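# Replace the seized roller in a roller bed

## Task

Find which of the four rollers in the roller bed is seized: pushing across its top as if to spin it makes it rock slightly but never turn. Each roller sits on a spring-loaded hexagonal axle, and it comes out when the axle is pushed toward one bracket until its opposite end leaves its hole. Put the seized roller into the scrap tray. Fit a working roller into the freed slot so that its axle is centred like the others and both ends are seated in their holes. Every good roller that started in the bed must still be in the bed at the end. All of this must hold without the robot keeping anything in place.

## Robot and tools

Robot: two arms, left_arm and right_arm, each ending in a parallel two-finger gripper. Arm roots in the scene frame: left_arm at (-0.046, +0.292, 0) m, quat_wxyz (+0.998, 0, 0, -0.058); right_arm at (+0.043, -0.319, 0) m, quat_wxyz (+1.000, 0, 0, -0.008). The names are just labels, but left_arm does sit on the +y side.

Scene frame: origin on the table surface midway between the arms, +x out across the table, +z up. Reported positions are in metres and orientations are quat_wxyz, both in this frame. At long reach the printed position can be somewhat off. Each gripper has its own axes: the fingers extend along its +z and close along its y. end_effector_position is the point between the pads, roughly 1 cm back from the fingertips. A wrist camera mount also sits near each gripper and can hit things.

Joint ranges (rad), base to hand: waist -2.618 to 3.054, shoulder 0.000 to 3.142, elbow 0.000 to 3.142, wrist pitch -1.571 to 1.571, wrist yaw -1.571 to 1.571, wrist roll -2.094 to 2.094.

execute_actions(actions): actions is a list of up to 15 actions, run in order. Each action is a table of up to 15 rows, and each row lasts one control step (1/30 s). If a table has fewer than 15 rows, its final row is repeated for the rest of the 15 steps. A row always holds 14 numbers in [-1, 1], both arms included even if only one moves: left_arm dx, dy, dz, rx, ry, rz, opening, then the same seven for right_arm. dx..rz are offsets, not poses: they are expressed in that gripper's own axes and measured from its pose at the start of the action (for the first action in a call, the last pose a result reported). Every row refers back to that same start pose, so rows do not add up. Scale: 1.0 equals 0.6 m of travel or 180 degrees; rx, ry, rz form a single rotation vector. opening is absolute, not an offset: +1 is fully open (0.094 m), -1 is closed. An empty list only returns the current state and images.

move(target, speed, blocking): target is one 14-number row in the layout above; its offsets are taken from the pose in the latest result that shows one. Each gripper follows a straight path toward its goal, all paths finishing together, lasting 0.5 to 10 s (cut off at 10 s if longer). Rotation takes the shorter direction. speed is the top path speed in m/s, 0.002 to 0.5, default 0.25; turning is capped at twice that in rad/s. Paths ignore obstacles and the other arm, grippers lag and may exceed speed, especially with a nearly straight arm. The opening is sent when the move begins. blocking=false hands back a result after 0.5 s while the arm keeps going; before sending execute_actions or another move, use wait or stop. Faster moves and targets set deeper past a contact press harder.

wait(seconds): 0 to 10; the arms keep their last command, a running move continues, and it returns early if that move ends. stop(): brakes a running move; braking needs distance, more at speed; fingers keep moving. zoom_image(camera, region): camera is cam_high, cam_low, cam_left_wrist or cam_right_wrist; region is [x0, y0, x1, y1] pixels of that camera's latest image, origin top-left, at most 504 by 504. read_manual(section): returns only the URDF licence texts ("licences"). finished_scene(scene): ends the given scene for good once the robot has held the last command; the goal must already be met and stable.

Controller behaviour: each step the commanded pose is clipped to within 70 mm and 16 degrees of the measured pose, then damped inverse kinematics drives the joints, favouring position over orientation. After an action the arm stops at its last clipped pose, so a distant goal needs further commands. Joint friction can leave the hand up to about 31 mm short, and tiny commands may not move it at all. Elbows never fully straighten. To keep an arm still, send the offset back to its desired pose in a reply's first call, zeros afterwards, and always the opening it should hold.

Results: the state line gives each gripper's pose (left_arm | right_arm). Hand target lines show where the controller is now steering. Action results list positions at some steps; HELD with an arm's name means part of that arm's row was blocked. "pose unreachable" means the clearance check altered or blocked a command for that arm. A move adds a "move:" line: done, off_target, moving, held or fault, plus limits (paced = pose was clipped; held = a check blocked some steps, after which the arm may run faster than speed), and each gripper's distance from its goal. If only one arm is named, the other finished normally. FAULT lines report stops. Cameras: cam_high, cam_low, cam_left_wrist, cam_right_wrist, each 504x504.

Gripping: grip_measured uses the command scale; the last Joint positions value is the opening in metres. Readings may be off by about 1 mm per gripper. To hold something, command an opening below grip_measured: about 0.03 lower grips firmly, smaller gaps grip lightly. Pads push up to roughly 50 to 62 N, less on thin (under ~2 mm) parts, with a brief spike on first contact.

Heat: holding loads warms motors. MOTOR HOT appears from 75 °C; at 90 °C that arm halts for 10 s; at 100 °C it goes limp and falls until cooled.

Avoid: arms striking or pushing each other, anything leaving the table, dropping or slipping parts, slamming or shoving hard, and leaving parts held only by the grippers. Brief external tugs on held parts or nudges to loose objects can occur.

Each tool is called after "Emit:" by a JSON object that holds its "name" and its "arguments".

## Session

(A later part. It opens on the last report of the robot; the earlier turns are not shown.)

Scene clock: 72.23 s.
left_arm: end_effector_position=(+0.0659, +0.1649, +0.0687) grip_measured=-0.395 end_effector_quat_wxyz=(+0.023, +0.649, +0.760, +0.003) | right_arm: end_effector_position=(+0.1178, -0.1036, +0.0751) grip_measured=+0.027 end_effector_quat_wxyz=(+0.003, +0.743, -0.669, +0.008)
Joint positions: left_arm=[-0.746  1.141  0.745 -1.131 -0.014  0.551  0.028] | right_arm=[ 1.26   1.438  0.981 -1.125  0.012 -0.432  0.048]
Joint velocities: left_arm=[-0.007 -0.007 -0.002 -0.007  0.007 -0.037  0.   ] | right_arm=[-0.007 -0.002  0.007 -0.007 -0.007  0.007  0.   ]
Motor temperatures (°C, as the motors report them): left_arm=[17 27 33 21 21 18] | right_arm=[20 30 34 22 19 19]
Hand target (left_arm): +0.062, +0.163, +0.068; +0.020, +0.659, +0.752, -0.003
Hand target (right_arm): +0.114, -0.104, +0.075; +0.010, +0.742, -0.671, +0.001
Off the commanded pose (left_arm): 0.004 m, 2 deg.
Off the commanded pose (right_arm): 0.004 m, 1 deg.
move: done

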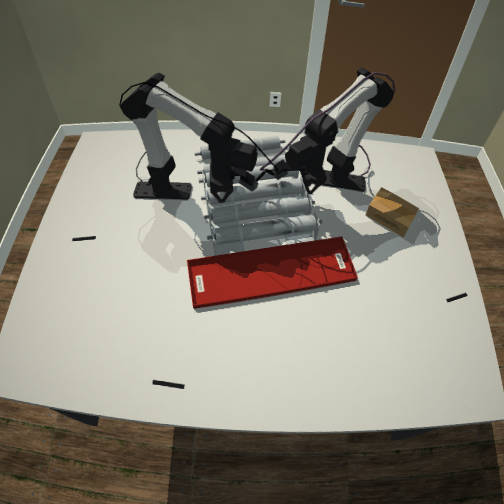

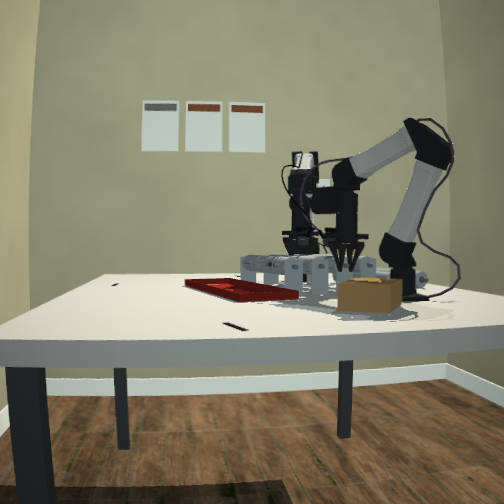

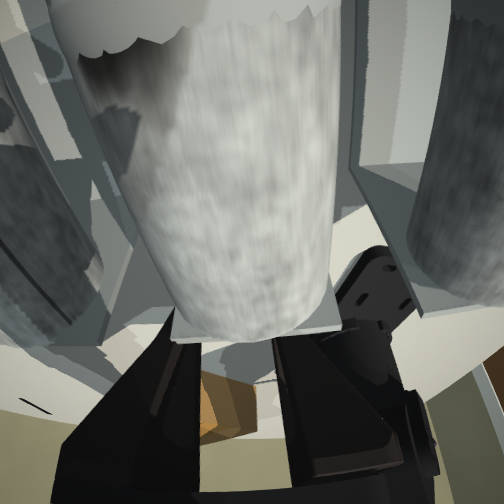

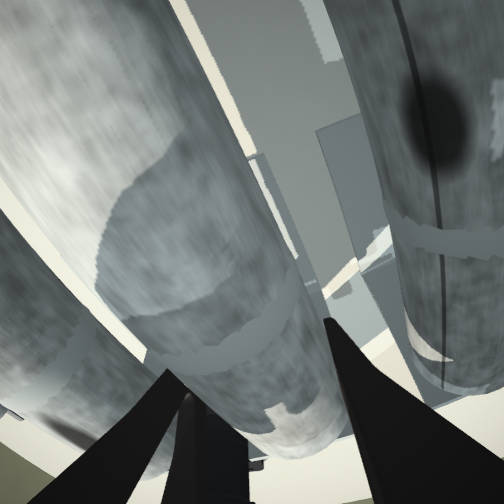

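Finger caught the bracket edge; back out a bit and shift -x.

Emit:
{"name": "move", "arguments": {"target": [0.015,-0.03,0,0,0,0,-0.3,0,0,0,0,0,0,-0.1], "speed": 0.05}}

Emit:
{"name": "move", "arguments": {"target": [0,0,0,0,0,0,-0.9,0,0,0,0,0,0,-0.1]}}

Scene clock: 75.03 s.
left_arm: end_effector_position=(+0.0551, +0.1656, +0.0717) grip_measured=-0.301 end_effector_quat_wxyz=(+0.034, +0.650, +0.759, +0.006) | right_arm: end_effector_position=(+0.1181, -0.1035, +0.0751) grip_measured=+0.027 end_effector_quat_wxyz=(+0.002, +0.744, -0.668, +0.008)
Joint positions: left_arm=[-0.807  1.083  0.725 -1.149 -0.027  0.493  0.033] | right_arm=[ 1.26   1.438  0.981 -1.125  0.013 -0.433  0.048]
Joint velocities: left_arm=[ 0.007 -0.007 -0.012 -0.037  0.037 -0.022  0.   ] | right_arm=[-0.027  0.022  0.002 -0.037 -0.007 -0.007 -0.   ]
Motor temperatures (°C, as the motors report them): left_arm=[17 27 33 21 21 18] | right_arm=[20 30 34 22 19 19]
Hand target (left_arm): +0.047, +0.171, +0.068; +0.022, +0.649, +0.760, +0.003
Hand target (right_arm): +0.118, -0.104, +0.075; +0.003, +0.743, -0.669, +0.008
Off the commanded pose (left_arm): 0.011 m, 1 deg.
Off the commanded pose (right_arm): 0.000 m, 0 deg.
move: off_target (left_arm)

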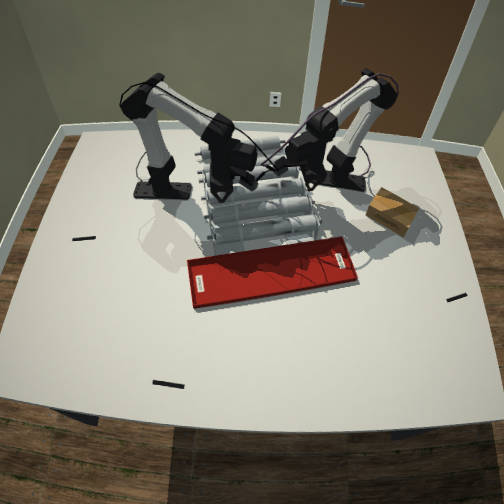

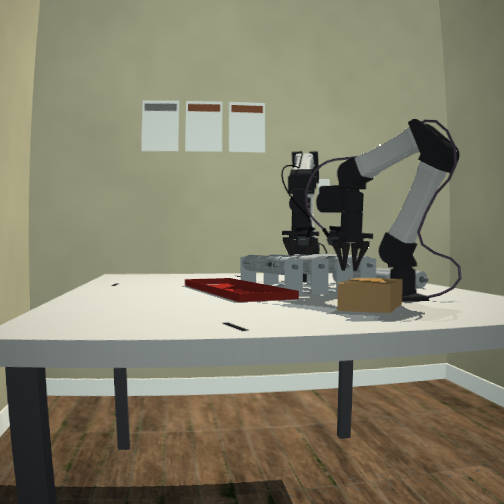

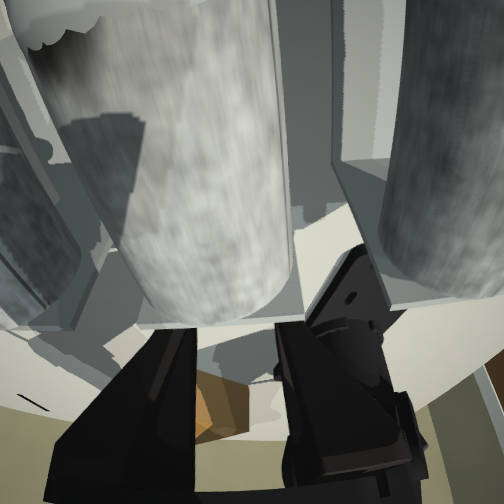

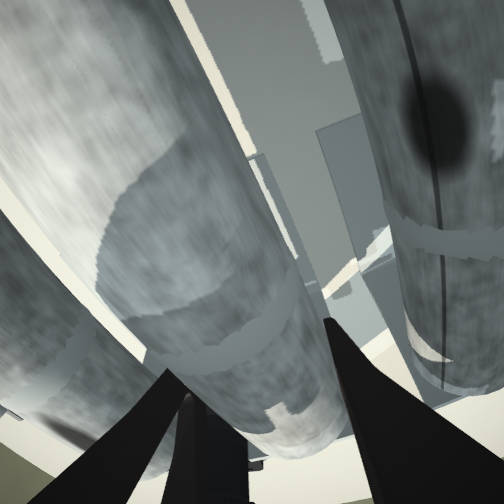

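Scene clock: 75.53 s.
left_arm: end_effector_position=(+0.0554, +0.1655, +0.0717) grip_measured=-0.803 end_effector_quat_wxyz=(+0.035, +0.650, +0.759, +0.007) | right_arm: end_effector_position=(+0.1181, -0.1035, +0.0751) grip_measured=+0.027 end_effector_quat_wxyz=(+0.002, +0.744, -0.668, +0.008)
Joint positions: left_arm=[-0.807  1.083  0.725 -1.148 -0.028  0.493  0.009] | right_arm=[ 1.26   1.438  0.981 -1.125  0.013 -0.434  0.048]
Joint velocities: left_arm=[-0.007  0.002 -0.007 -0.022  0.051 -0.007  0.   ] | right_arm=[ 0.012 -0.017 -0.007 -0.007  0.022  0.037 -0.   ]
Motor temperatures (°C, as the motors report them): left_arm=[17 27 33 21 21 18] | right_arm=[20 30 34 22 19 19]
Hand target (left_arm): +0.055, +0.166, +0.072; +0.034, +0.650, +0.759, +0.006
Hand target (right_arm): +0.118, -0.104, +0.075; +0.002, +0.744, -0.668, +0.008
Off the commanded pose (left_arm): 0.000 m, 0 deg.
Off the commanded pose (right_arm): 0.000 m, 0 deg.
move: done

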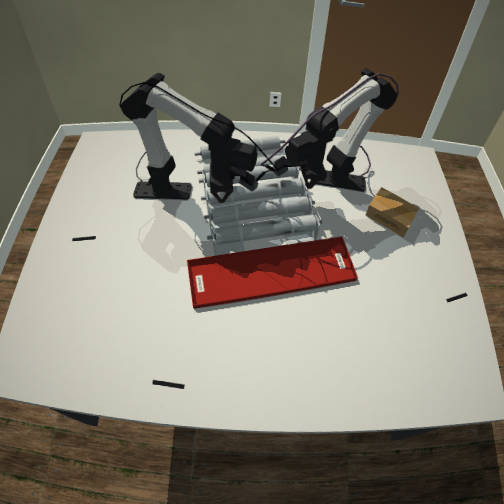

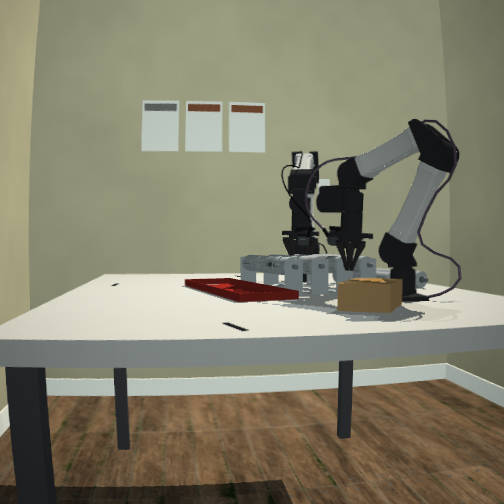

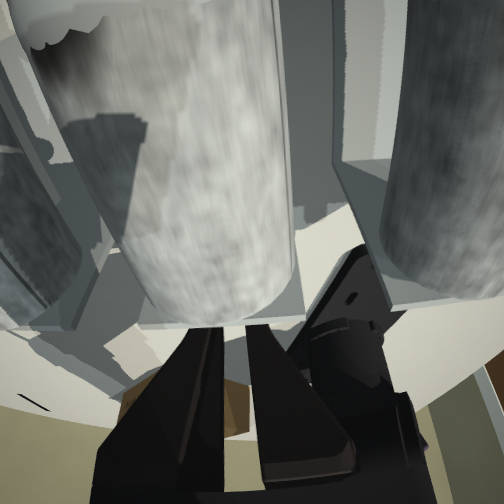

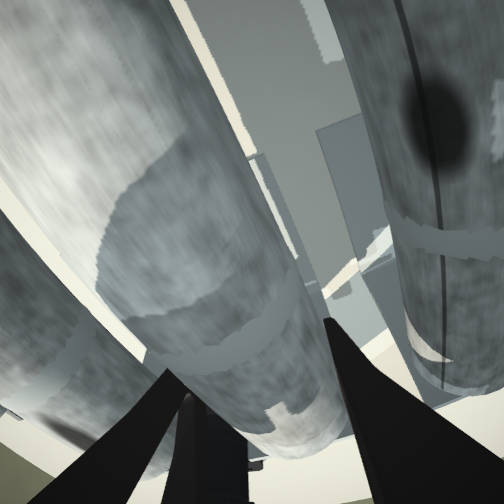

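Emit:
{"name": "move", "arguments": {"target": [0.13,-0.01,0,0,0,0,-0.9,0,0,0,0,0,0,-0.1], "speed": 0.05}}

Emit:
{"name": "move", "arguments": {"target": [0.08,0,0,0,0,0,-0.9,0,0,-0.09,0,0.055,0,-0.1], "speed": 0.04}}

Scene clock: 79.40 s.
left_arm: end_effector_position=(+0.0539, +0.1804, +0.0725) grip_measured=-0.803 end_effector_quat_wxyz=(+0.102, +0.650, +0.751, -0.056) | right_arm: end_effector_position=(+0.1176, -0.1014, +0.0751) grip_measured=+0.027 end_effector_quat_wxyz=(+0.000, +0.744, -0.668, +0.004)
Joint positions: left_arm=[-0.597  0.855  0.613 -1.122  0.111  0.701  0.009] | right_arm=[ 1.26   1.438  0.981 -1.117  0.007 -0.434  0.048]
Joint velocities: left_arm=[ 0.002 -0.012 -0.007  0.022 -0.066  0.007 -0.001] | right_arm=[-0.022 -0.002  0.002  0.037  0.051  0.007  0.001]
Motor temperatures (°C, as the motors report them): left_arm=[17 27 33 21 21 18] | right_arm=[20 30 35 22 19 19]
Hand target (left_arm): +0.054, +0.182, +0.072; +0.099, +0.650, +0.752, -0.053
Hand target (right_arm): +0.118, -0.104, +0.075; +0.002, +0.744, -0.668, +0.008
Off the commanded pose (left_arm): 0.064 m, 11 deg.
Off the commanded pose (right_arm): 0.002 m, 1 deg.
move: held (left_arm); limits=held; held on 9 of 54 steps (left_arm), including the last (left_arm)
pose unreachable (left arm): on one or more control steps of this call, first in action 0 (counted from 0), this arm could not follow its commanded pose, so it was not sent that pose on those steps. On the call's last step it was still not sent that pose. It may still have moved: this result reports where it is.
cause: the commanded pose would bring two parts of the arm too close to each other (its upper arm (the part past joint 2) and its gripper housing, with joints 3 (elbow) to 6 (wrist roll) between them).

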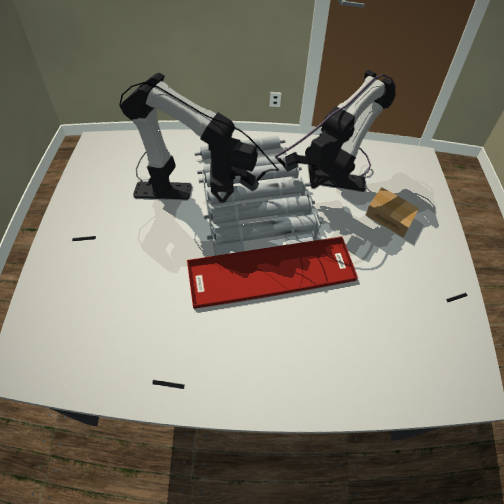

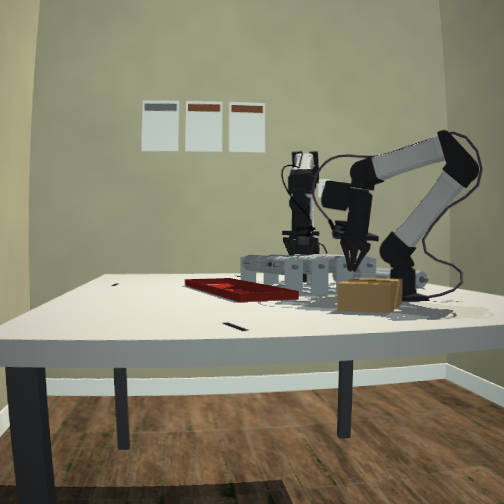

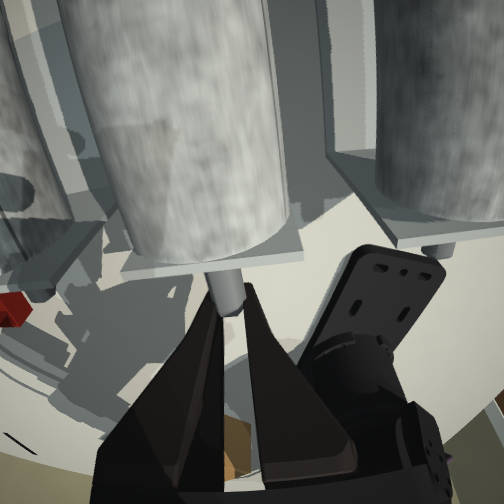

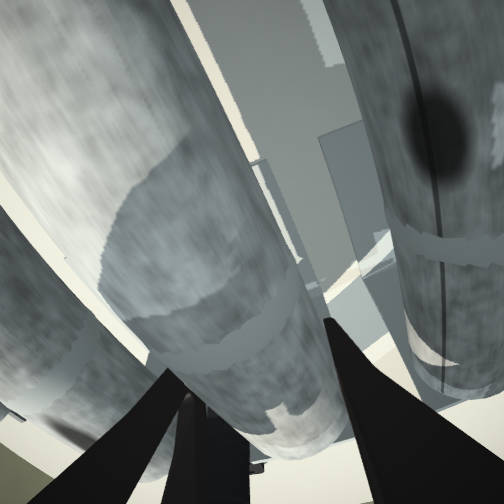

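Scene clock: 81.80 s.
left_arm: end_effector_position=(+0.0551, +0.1782, +0.0719) grip_measured=-0.803 end_effector_quat_wxyz=(+0.140, +0.651, +0.738, -0.106) | right_arm: end_effector_position=(+0.1177, -0.1005, +0.0783) grip_measured=+0.027 end_effector_quat_wxyz=(+0.075, +0.746, -0.658, +0.068)
Joint positions: left_arm=[-0.443  0.795  0.566 -1.093  0.253  0.854  0.009] | right_arm=[ 1.3    1.621  1.15  -1.294  0.06  -0.406  0.048]
Joint velocities: left_arm=[-0.007 -0.002  0.002 -0.022 -0.066 -0.037 -0.   ] | right_arm=[ 0.027 -0.012  0.002 -0.037 -0.037  0.066 -0.   ]
Motor temperatures (°C, as the motors report them): left_arm=[17 27 33 21 21 18] | right_arm=[20 30 36 22 19 19]
Hand target (left_arm): +0.055, +0.179, +0.072; +0.139, +0.651, +0.739, -0.104
Hand target (right_arm): +0.117, -0.102, +0.122; +0.054, +0.741, -0.666, +0.067
Off the commanded pose (left_arm): 0.050 m, 7 deg.
Off the commanded pose (right_arm): 0.051 m, 2 deg.
move: held (left_arm), off_target (right_arm); limits=held; held on 27 of 72 steps (left_arm), including the last (left_arm)
pose unreachable (left arm): on one or more control steps of this call, first in action 0 (counted from 0), this arm could not follow its commanded pose, so it was not sent that pose on those steps. On the call's last step it was still not sent that pose. It may still have moved: this result reports where it is.
cause: the commanded pose would bring two parts of the arm too close to each other (its upper arm (the part past joint 2) and its gripper housing, with joints 3 (elbow) to 6 (wrist roll) between them).

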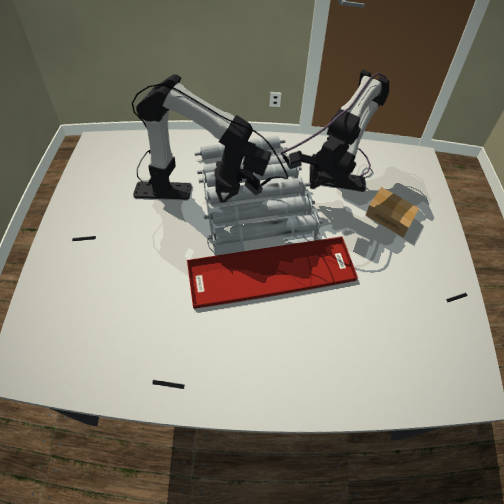

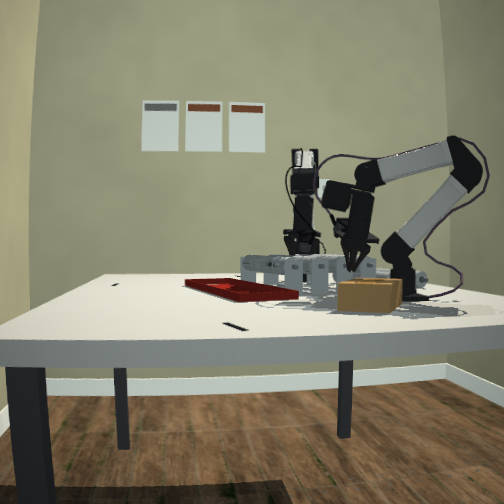

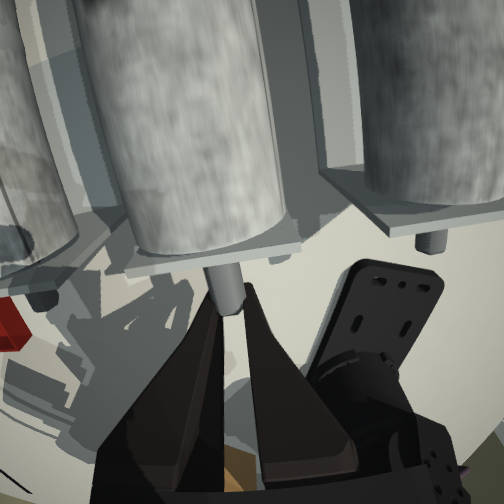

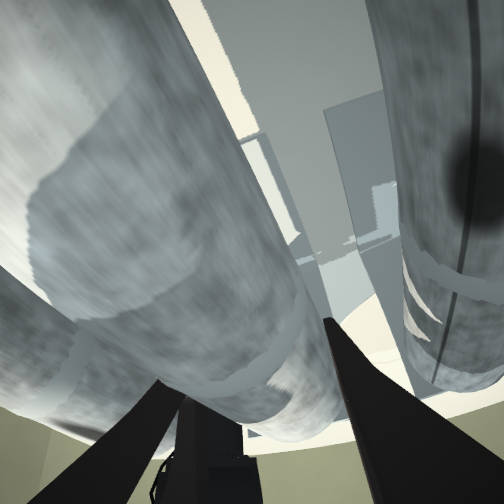

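Emit:
{"name": "execute_actions", "arguments": {"actions": [[[0.05,0,0,0,0.09,0,-0.9,0,0,0.01,0,-0.03,0,-0.1]],[[0.05,0,0,0,0.09,0,-0.9,0,0,0,0,0,0,-0.1]],[[0.06,0,0,0,0.09,0,-0.9,0,0,0,0,0,0,-0.1]],[[0.06,0,0,0,0.09,0,-0.9,0,0,0,0,0,0,-0.1]],[[0.06,0,0,0,0.09,0,-0.9,0,0,-0.04,0,0,0,-0.1]],[[0.06,0,0,0,0.09,0,-0.9,0,0,-0.04,0,0.02,0,-0.1]],[[0.06,0,0,0,0.09,0,-0.9,0,0,-0.04,0,0.02,0,-0.1]]]}}

Scene clock: 89.10 s.
left_arm: end_effector_position=(+0.0544, +0.1800, +0.0822) grip_measured=-0.899 end_effector_quat_wxyz=(-0.138, +0.668, +0.724, +0.100) | right_arm: end_effector_position=(+0.1179, -0.1011, +0.0754) grip_measured=+0.023 end_effector_quat_wxyz=(+0.059, +0.751, -0.656, +0.045)
Joint positions: left_arm=[-0.869  1.423  0.941 -1.408 -0.128  0.483  0.005] | right_arm=[ 1.281  1.574  1.099 -1.239  0.035 -0.439  0.048]
Joint velocities: left_arm=[-0.007 -0.012  0.012  0.051 -0.066  0.051  0.001] | right_arm=[ 0.017  0.007 -0.017 -0.007 -0.022  0.022 -0.   ]
Motor temperatures (°C, as the motors report them): left_arm=[17 27 33 21 21 18] | right_arm=[20 32 38 23 19 19]
Hand target (left_arm): +0.050, +0.210, +0.083; -0.201, +0.655, +0.711, +0.158
Hand target (right_arm): +0.118, -0.101, +0.077; +0.058, +0.751, -0.656, +0.044
Off the commanded pose (left_arm): 0.036 m, 16 deg; orientation clipped at the last step of the last action.
Off the commanded pose (right_arm): 0.024 m, 4 deg.
Step readings (end_effector_position; steps 1 to 15: 1st action; 16 to 30: 2nd action; 31 to 45: 3rd action; 46 to 60: 4th action; 61 to 75: 5th action; 76 to 90: 6th action; 91 to 105: 7th action):
0: left_arm (+0.0551, +0.1782, +0.0719) | right_arm (+0.1177, -0.1004, +0.0783)
1: left_arm (+0.0550, +0.1781, +0.0719) | right_arm (+0.1175, -0.1017, +0.0752)
2: left_arm (+0.0548, +0.1781, +0.0713) | right_arm (+0.1175, -0.1015, +0.0756)
4: left_arm (+0.0554, +0.1764, +0.0708) | right_arm (+0.1176, -0.1013, +0.0754)
8: left_arm (+0.0552, +0.1763, +0.0706) | right_arm (+0.1176, -0.1011, +0.0753)
15: left_arm (+0.0550, +0.1764, +0.0707) | right_arm (+0.1176, -0.1012, +0.0752)
16: left_arm (+0.0550, +0.1762, +0.0710) | right_arm (+0.1176, -0.1012, +0.0752)
17: left_arm (+0.0550, +0.1761, +0.0710) | right_arm (+0.1176, -0.1012, +0.0752)
19: left_arm (+0.0548, +0.1765, +0.0710) | right_arm (+0.1176, -0.1012, +0.0752)
23: left_arm (+0.0546, +0.1767, +0.0711) | right_arm (+0.1176, -0.1012, +0.0752)
30: left_arm (+0.0545, +0.1767, +0.0711) | right_arm (+0.1176, -0.1012, +0.0752)
31: left_arm (+0.0546, +0.1766, +0.0714) | right_arm (+0.1176, -0.1012, +0.0752)
32: left_arm (+0.0545, +0.1766, +0.0714) | right_arm (+0.1176, -0.1012, +0.0752)
34: left_arm (+0.0544, +0.1769, +0.0715) | right_arm (+0.1176, -0.1012, +0.0752)
38: left_arm (+0.0542, +0.1771, +0.0715) | right_arm (+0.1176, -0.1012, +0.0752)
45: left_arm (+0.0540, +0.1771, +0.0715) | right_arm (+0.1176, -0.1012, +0.0752)
46: left_arm (+0.0543, +0.1769, +0.0720) | right_arm (+0.1176, -0.1012, +0.0752)
47: left_arm (+0.0542, +0.1769, +0.0721) | right_arm (+0.1176, -0.1012, +0.0752)
49: left_arm (+0.0540, +0.1770, +0.0720) | right_arm (+0.1176, -0.1012, +0.0752)
53: left_arm (+0.0538, +0.1773, +0.0720) | right_arm (+0.1176, -0.1012, +0.0752)
60: left_arm (+0.0537, +0.1773, +0.0721) | right_arm (+0.1176, -0.1012, +0.0752)
61: left_arm (+0.0539, +0.1772, +0.0727) | right_arm (+0.1177, -0.1007, +0.0769)
62: left_arm (+0.0540, +0.1772, +0.0727) | right_arm (+0.1178, -0.1007, +0.0769)
64: left_arm (+0.0535, +0.1775, +0.0726) | right_arm (+0.1178, -0.1007, +0.0770)
68: left_arm (+0.0533, +0.1777, +0.0726) | right_arm (+0.1178, -0.1008, +0.0770)
75: left_arm (+0.0532, +0.1776, +0.0726) | right_arm (+0.1178, -0.1008, +0.0770)
76: left_arm (+0.0534, +0.1773, +0.0733) | right_arm (+0.1177, -0.1009, +0.0764) HELD right_arm
77: left_arm (+0.0537, +0.1759, +0.0742) | right_arm (+0.1180, -0.1022, +0.0757) HELD right_arm
79: left_arm (+0.0541, +0.1776, +0.0784) | right_arm (+0.1181, -0.1020, +0.0756) HELD right_arm
83: left_arm (+0.0545, +0.1799, +0.0818) | right_arm (+0.1179, -0.1011, +0.0754) HELD right_arm
90: left_arm (+0.0544, +0.1800, +0.0822) | right_arm (+0.1179, -0.1011, +0.0754) HELD right_arm
91: left_arm (+0.0544, +0.1800, +0.0822) | right_arm (+0.1179, -0.1011, +0.0754) HELD left_arm right_arm
92: left_arm (+0.0544, +0.1800, +0.0822) | right_arm (+0.1179, -0.1011, +0.0754) HELD left_arm right_arm
94: left_arm (+0.0544, +0.1800, +0.0822) | right_arm (+0.1179, -0.1011, +0.0754) HELD left_arm right_arm
98: left_arm (+0.0544, +0.1800, +0.0822) | right_arm (+0.1179, -0.1011, +0.0754) HELD left_arm right_arm
105: end_effector_position above HELD left_arm right_arm
HELD left_arm: steps 91 to 105.
HELD right_arm: steps 76 to 105.
pose unreachable (left arm): on one or more control steps of this call, first in action 6 (counted from 0), this arm could not follow its commanded pose, so it was not sent that pose on those steps. On the call's last step it was still not sent that pose. It may still have moved: this result reports where it is.
cause: the commanded pose would bring a part of the arm too close to another arm (this arm's wrist (the part past joint 4) and the other arm's wrist (the part past joint 4)).
pose unreachable (right arm): on one or more control steps of this call, first in action 5 (counted from 0), this arm could not follow its commanded pose, so it was not sent that pose on those steps. On the call's last step it was still not sent that pose. It may still have moved: this result reports where it is.
cause: the commanded pose would bring a part of the arm too close to another arm (this arm's wrist (the part past joint 4) and the other arm's wrist (the part past joint 4)).

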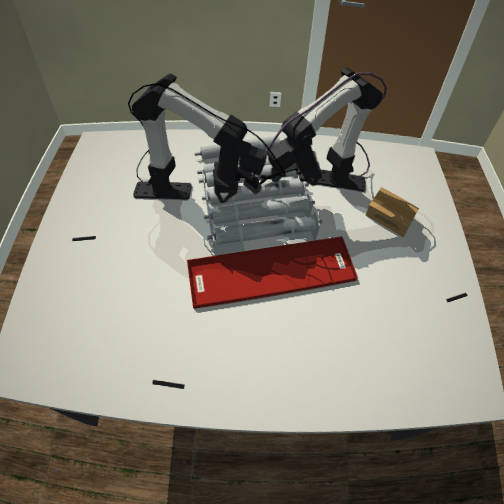

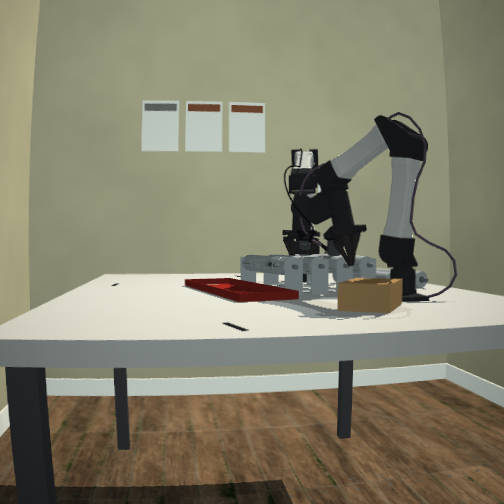

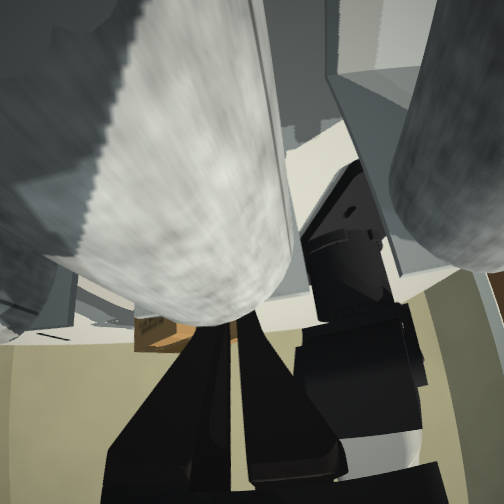

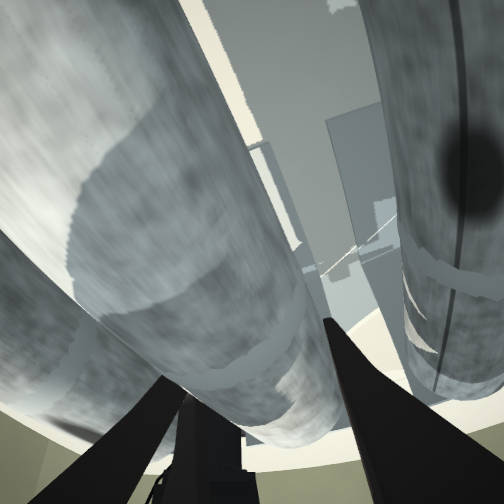

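Emit:
{"name": "move", "arguments": {"target": [0,0,-0.07,0,-0.11,-0.04,0.5,0,0,-0.08,0,-0.045,-0.03,0.5], "speed": 0.08}}

Emit:
{"name": "move", "arguments": {"target": [-0.1,0.0,0,0,0,0,0.5,0.085,0,0,0,0,0,-0.3], "speed": 0.08}}

Emit:
{"name": "move", "arguments": {"target": [0,0.0,0.09,0,0,0,0.5,0,0,0.09,0,0,0,-0.3], "speed": 0.06}}

Scene clock: 96.77 s.
left_arm: end_effector_position=(+0.0541, +0.1705, +0.1181) grip_measured=+0.499 end_effector_quat_wxyz=(-0.022, +0.631, +0.776, +0.005) | right_arm: end_effector_position=(+0.1171, -0.0928, +0.1158) grip_measured=+0.498 end_effector_quat_wxyz=(+0.018, +0.783, -0.621, -0.007)
Joint positions: left_arm=[-0.765  1.169  0.957 -1.403 -0.     0.484  0.07 ] | right_arm=[ 1.251  1.472  1.174 -1.302 -0.026 -0.567  0.07 ]
Joint velocities: left_arm=[-0.002 -0.007  0.007 -0.007 -0.022  0.037  0.   ] | right_arm=[-0.017  0.012 -0.012  0.022  0.007 -0.037 -0.002]
Motor temperatures (°C, as the motors report them): left_arm=[17 27 33 21 21 18] | right_arm=[20 32 37 22 19 19]
Hand target (left_arm): +0.058, +0.166, +0.124; -0.003, +0.630, +0.777, -0.006
Hand target (right_arm): +0.118, -0.093, +0.123; +0.015, +0.783, -0.621, -0.012
Off the commanded pose (left_arm): 0.006 m, 2 deg.
Off the commanded pose (right_arm): 0.007 m, 1 deg.
move: done

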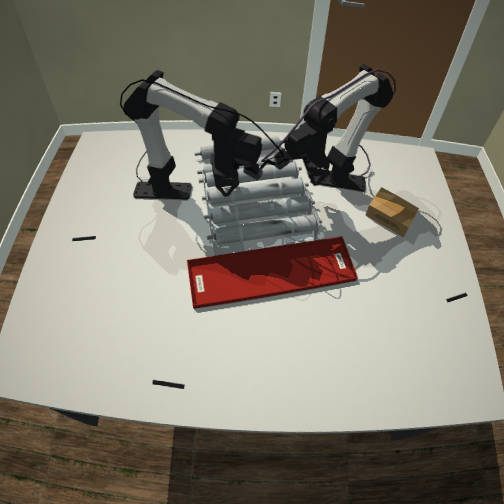

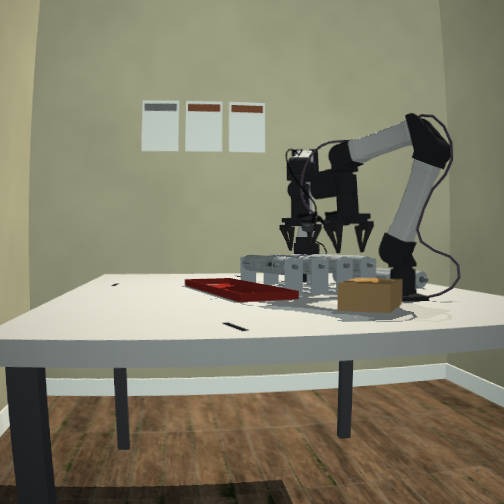

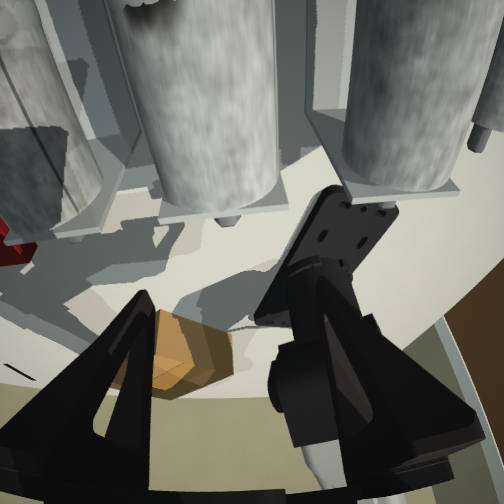

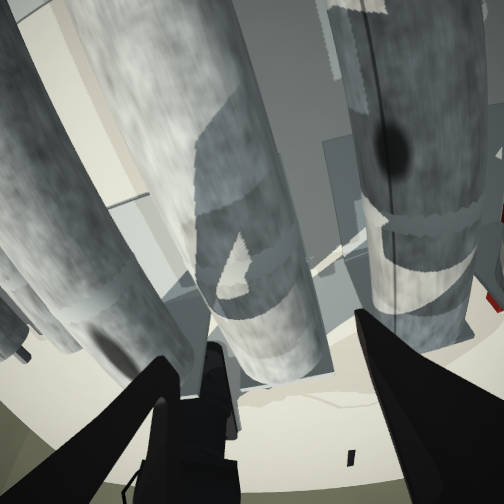

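Scene clock: 97.90 s.
left_arm: end_effector_position=(+0.0657, +0.1192, +0.1142) grip_measured=+0.499 end_effector_quat_wxyz=(-0.025, +0.632, +0.775, +0.008) | right_arm: end_effector_position=(+0.1330, -0.1305, +0.1212) grip_measured=-0.298 end_effector_quat_wxyz=(+0.001, +0.783, -0.622, -0.013)
Joint positions: left_arm=[-0.88   1.369  1.08  -1.333 -0.     0.371  0.07 ] | right_arm=[ 1.12   1.328  1.077 -1.317 -0.025 -0.696  0.033]
Joint velocities: left_arm=[-0.002 -0.007  0.002 -0.007  0.081 -0.037  0.   ] | right_arm=[-0.007 -0.007 -0.002  0.081 -0.037 -0.037  0.001]
Motor temperatures (°C, as the motors report them): left_arm=[17 27 33 21 21 18] | right_arm=[20 32 37 22 19 19]
Hand target (left_arm): +0.066, +0.112, +0.114; -0.023, +0.631, +0.775, +0.003
Hand target (right_arm): +0.130, -0.141, +0.117; +0.017, +0.783, -0.621, -0.008
Off the commanded pose (left_arm): 0.008 m, 1 deg.
Off the commanded pose (right_arm): 0.014 m, 2 deg.
move: off_target (right_arm)

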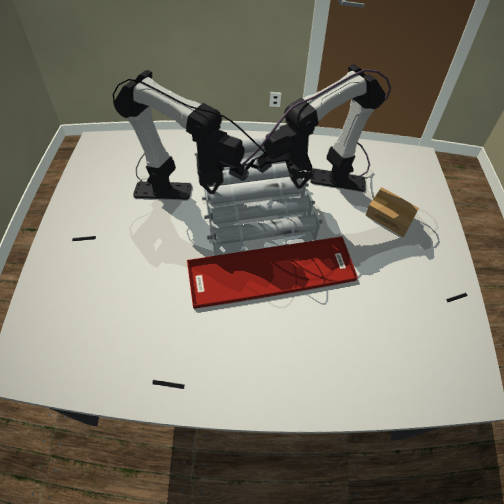

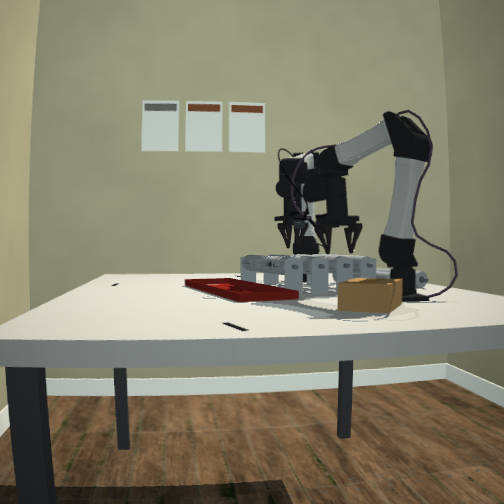

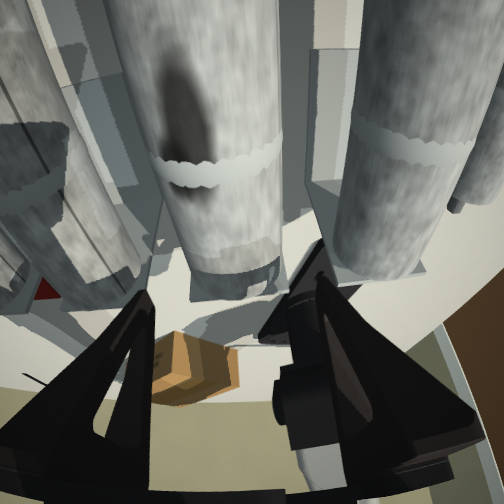

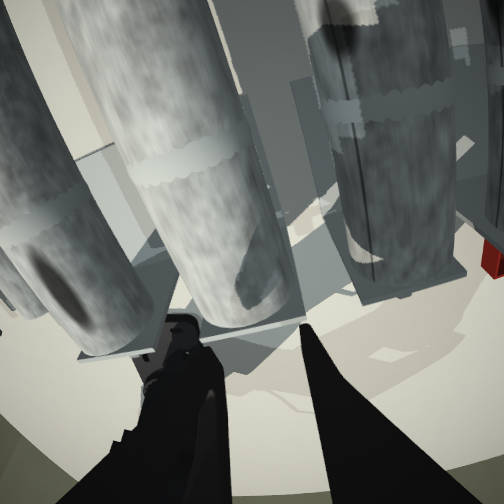

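Scene clock: 99.30 s.
left_arm: end_effector_position=(+0.0660, +0.1188, +0.0690) grip_measured=+0.499 end_effector_quat_wxyz=(-0.011, +0.632, +0.775, +0.004) | right_arm: end_effector_position=(+0.1266, -0.1338, +0.0946) grip_measured=-0.298 end_effector_quat_wxyz=(+0.005, +0.783, -0.622, -0.024)
Joint positions: left_arm=[-0.88   1.369  0.9   -1.125 -0.     0.371  0.07 ] | right_arm=[ 1.12   1.314  0.96  -1.217 -0.05  -0.696  0.033]
Joint velocities: left_arm=[ 0.007 -0.022 -0.007  0.037  0.037 -0.037  0.   ] | right_arm=[ 0.007 -0.027  0.002  0.007  0.007  0.051  0.   ]
Motor temperatures (°C, as the motors report them): left_arm=[17 27 33 21 21 18] | right_arm=[20 32 37 22 19 19]
Hand target (left_arm): +0.064, +0.123, +0.061; -0.024, +0.632, +0.775, +0.008
Hand target (right_arm): +0.131, -0.133, +0.070; +0.003, +0.783, -0.622, -0.013
Off the commanded pose (left_arm): 0.009 m, 2 deg.
Off the commanded pose (right_arm): 0.028 m, 1 deg.
move: off_target (right_arm)

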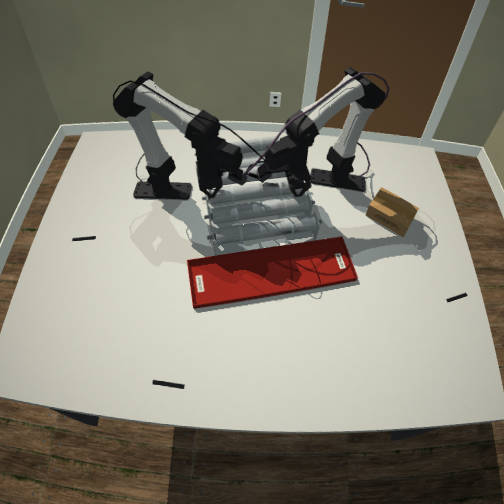

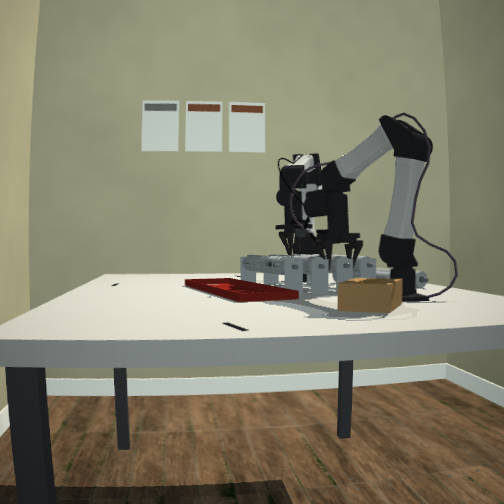

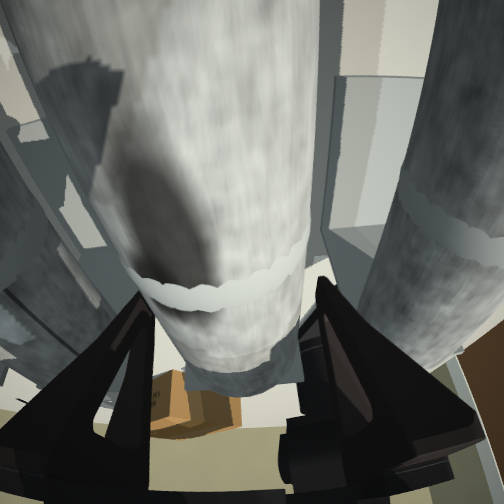

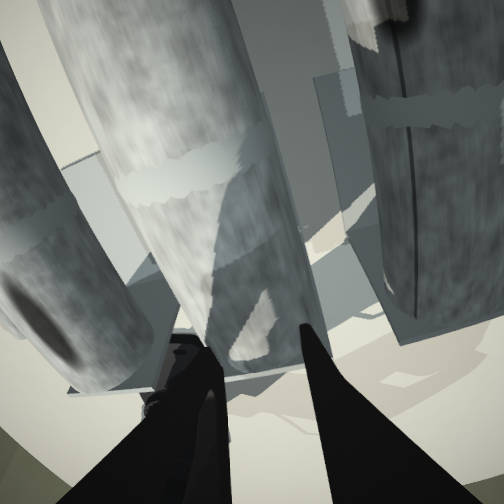

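Emit:
{"name": "move", "arguments": {"target": [0,0,0,0,0,0,-0.1,0.065,0,-0.02,0,0,0,-0.3], "speed": 0.06}}

Emit:
{"name": "move", "arguments": {"target": [0,0,0,0,0,0,-0.1,0,0,0.07,0,0,0,-0.3], "speed": 0.06}}

Emit:
{"name": "move", "arguments": {"target": [0,0,0,0,0,0,-0.1,0,0,0,0,0,0,-0.9]}}

Scene clock: 102.57 s.
left_arm: end_effector_position=(+0.0652, +0.1182, +0.0690) grip_measured=+0.003 end_effector_quat_wxyz=(-0.012, +0.630, +0.776, +0.001) | right_arm: end_effector_position=(+0.1425, -0.1588, +0.1126) grip_measured=-0.298 end_effector_quat_wxyz=(-0.017, +0.783, -0.621, -0.028)
Joint positions: left_arm=[-0.88   1.369  0.9   -1.125  0.006  0.367  0.047] | right_arm=[ 0.981  1.214  0.962 -1.283 -0.054 -0.835  0.033]
Joint velocities: left_arm=[-0.007 -0.007 -0.027 -0.022 -0.051 -0.037 -0.   ] | right_arm=[ 0.012 -0.022 -0.007 -0.051  0.022 -0.037  0.001]
Motor temperatures (°C, as the motors report them): left_arm=[17 27 33 21 21 18] | right_arm=[20 31 36 23 19 19]
Hand target (left_arm): +0.066, +0.119, +0.069; -0.011, +0.632, +0.775, +0.004
Hand target (right_arm): +0.137, -0.171, +0.106; +0.004, +0.783, -0.621, -0.025
Off the commanded pose (left_arm): 0.001 m, 0 deg.
Off the commanded pose (right_arm): 0.016 m, 2 deg.
move: off_target (right_arm)

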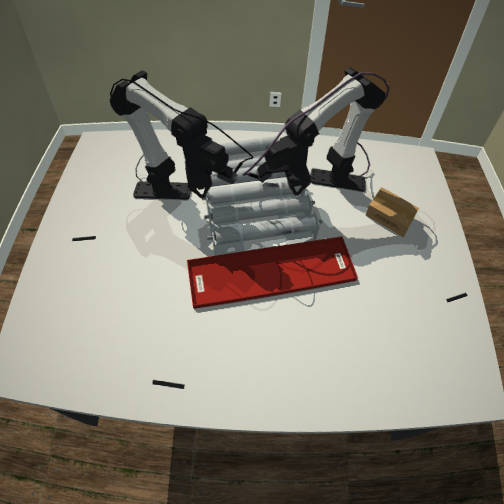

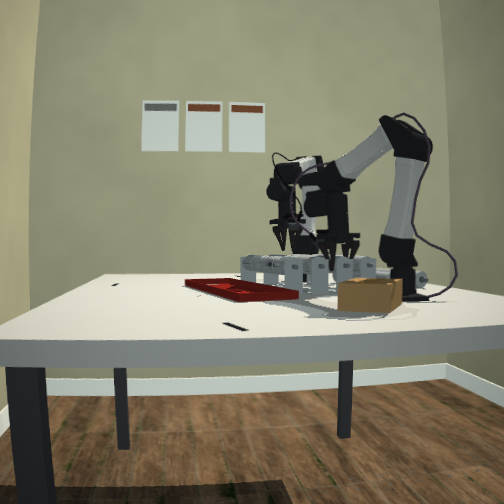

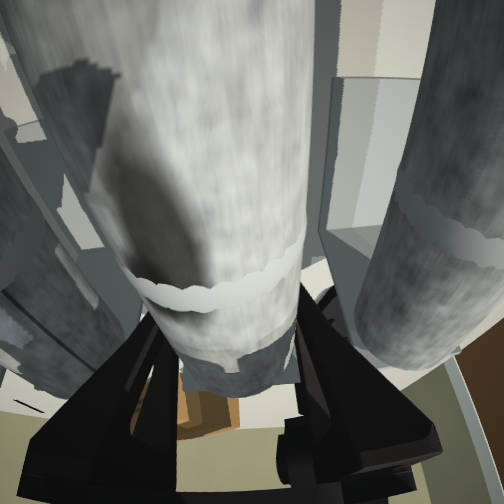

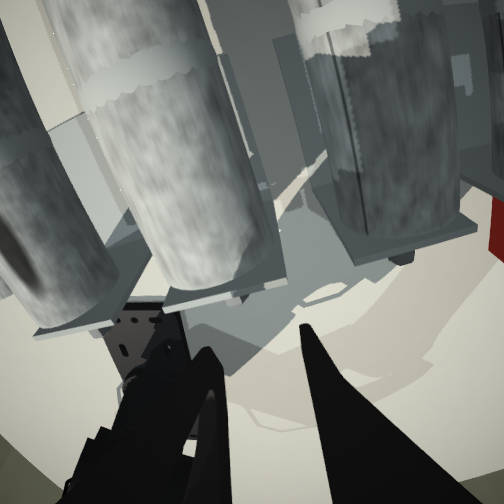

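Scene clock: 103.57 s.
left_arm: end_effector_position=(+0.0652, +0.1182, +0.0690) grip_measured=+0.003 end_effector_quat_wxyz=(-0.012, +0.630, +0.776, +0.001) | right_arm: end_effector_position=(+0.1427, -0.1585, +0.0805) grip_measured=-0.298 end_effector_quat_wxyz=(-0.022, +0.782, -0.622, -0.029)
Joint positions: left_arm=[-0.88   1.369  0.9   -1.125  0.006  0.367  0.047] | right_arm=[ 0.981  1.214  0.834 -1.143 -0.054 -0.833  0.033]
Joint velocities: left_arm=[ 0.007  0.012  0.002 -0.051  0.007 -0.022 -0.001] | right_arm=[-0.002 -0.012 -0.007 -0.007 -0.037  0.051  0.   ]
Motor temperatures (°C, as the motors report them): left_arm=[17 27 33 21 21 18] | right_arm=[20 31 36 23 19 19]
Hand target (left_arm): +0.065, +0.118, +0.069; -0.012, +0.630, +0.776, +0.001
Hand target (right_arm): +0.142, -0.157, +0.071; -0.017, +0.783, -0.621, -0.028
Off the commanded pose (left_arm): 0.000 m, 0 deg.
Off the commanded pose (right_arm): 0.010 m, 1 deg.
move: done

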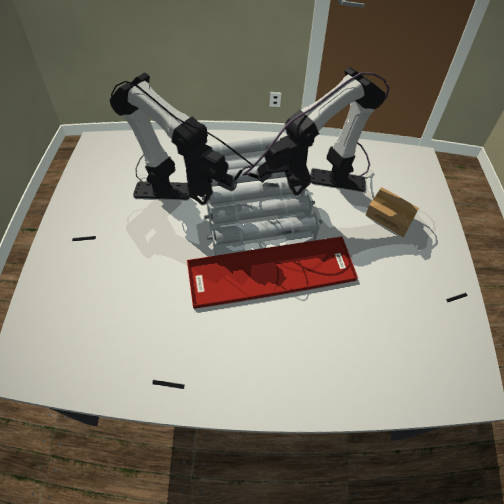

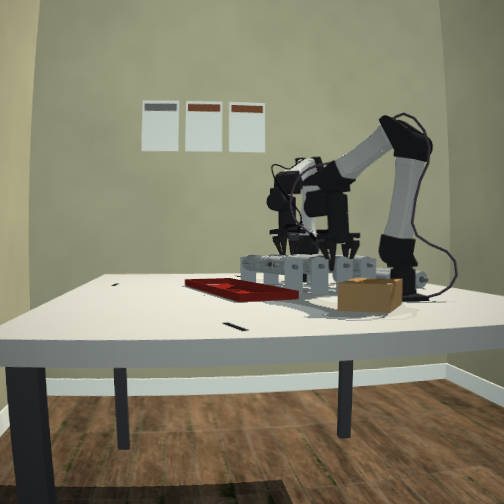

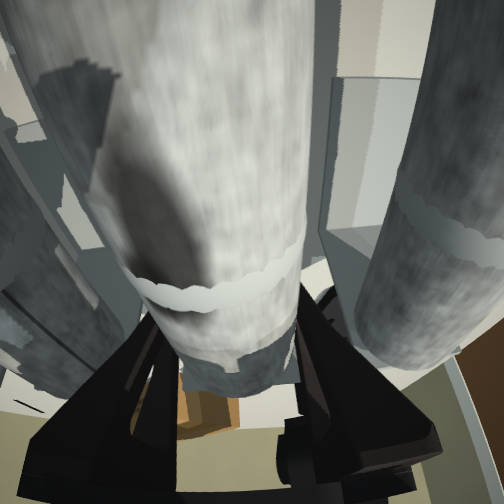

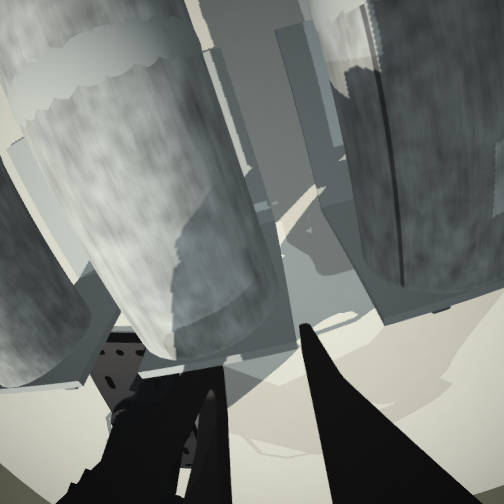

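Scene clock: 104.07 s.
left_arm: end_effector_position=(+0.0652, +0.1182, +0.0690) grip_measured=+0.003 end_effector_quat_wxyz=(-0.012, +0.630, +0.776, +0.001) | right_arm: end_effector_position=(+0.1360, -0.1605, +0.0839) grip_measured=-0.898 end_effector_quat_wxyz=(-0.013, +0.783, -0.621, -0.039)
Joint positions: left_arm=[-0.88   1.369  0.9   -1.125  0.006  0.367  0.047] | right_arm=[ 0.984  1.206  0.843 -1.176 -0.076 -0.832  0.005]
Joint velocities: left_arm=[-0.007  0.017 -0.017 -0.022 -0.051 -0.022 -0.001] | right_arm=[ 0.007  0.017 -0.017 -0.007  0.051  0.007 -0.001]
Motor temperatures (°C, as the motors report them): left_arm=[17 27 33 21 21 18] | right_arm=[20 31 36 23 19 19]
Hand target (left_arm): +0.065, +0.118, +0.069; -0.012, +0.630, +0.776, +0.001
Hand target (right_arm): +0.143, -0.159, +0.081; -0.022, +0.782, -0.622, -0.029
Off the commanded pose (left_arm): 0.000 m, 0 deg.
Off the commanded pose (right_arm): 0.008 m, 2 deg.
move: done

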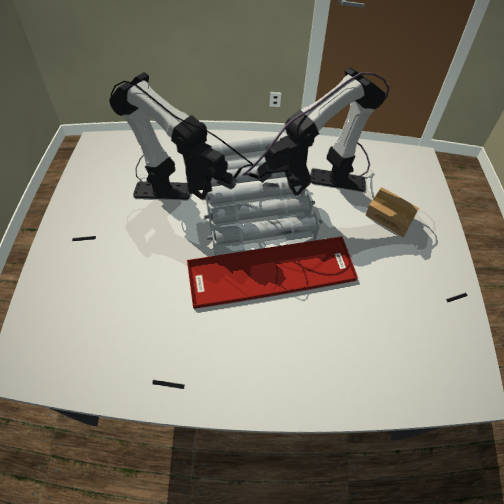

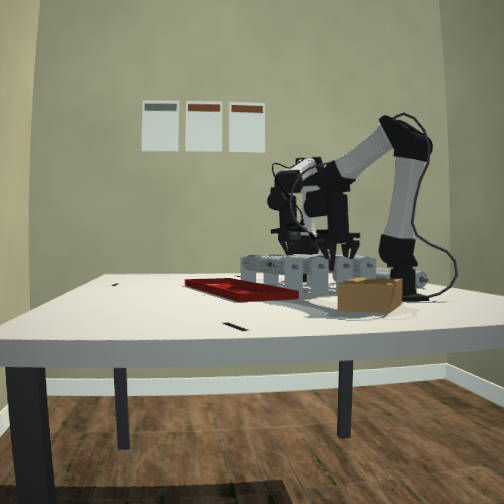

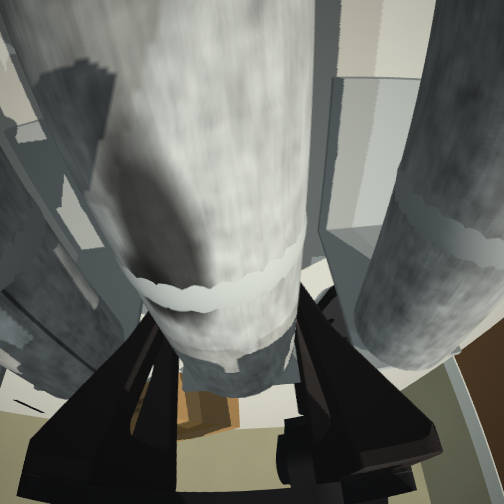

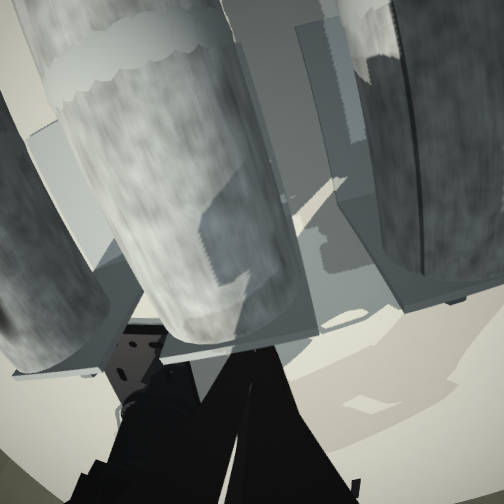

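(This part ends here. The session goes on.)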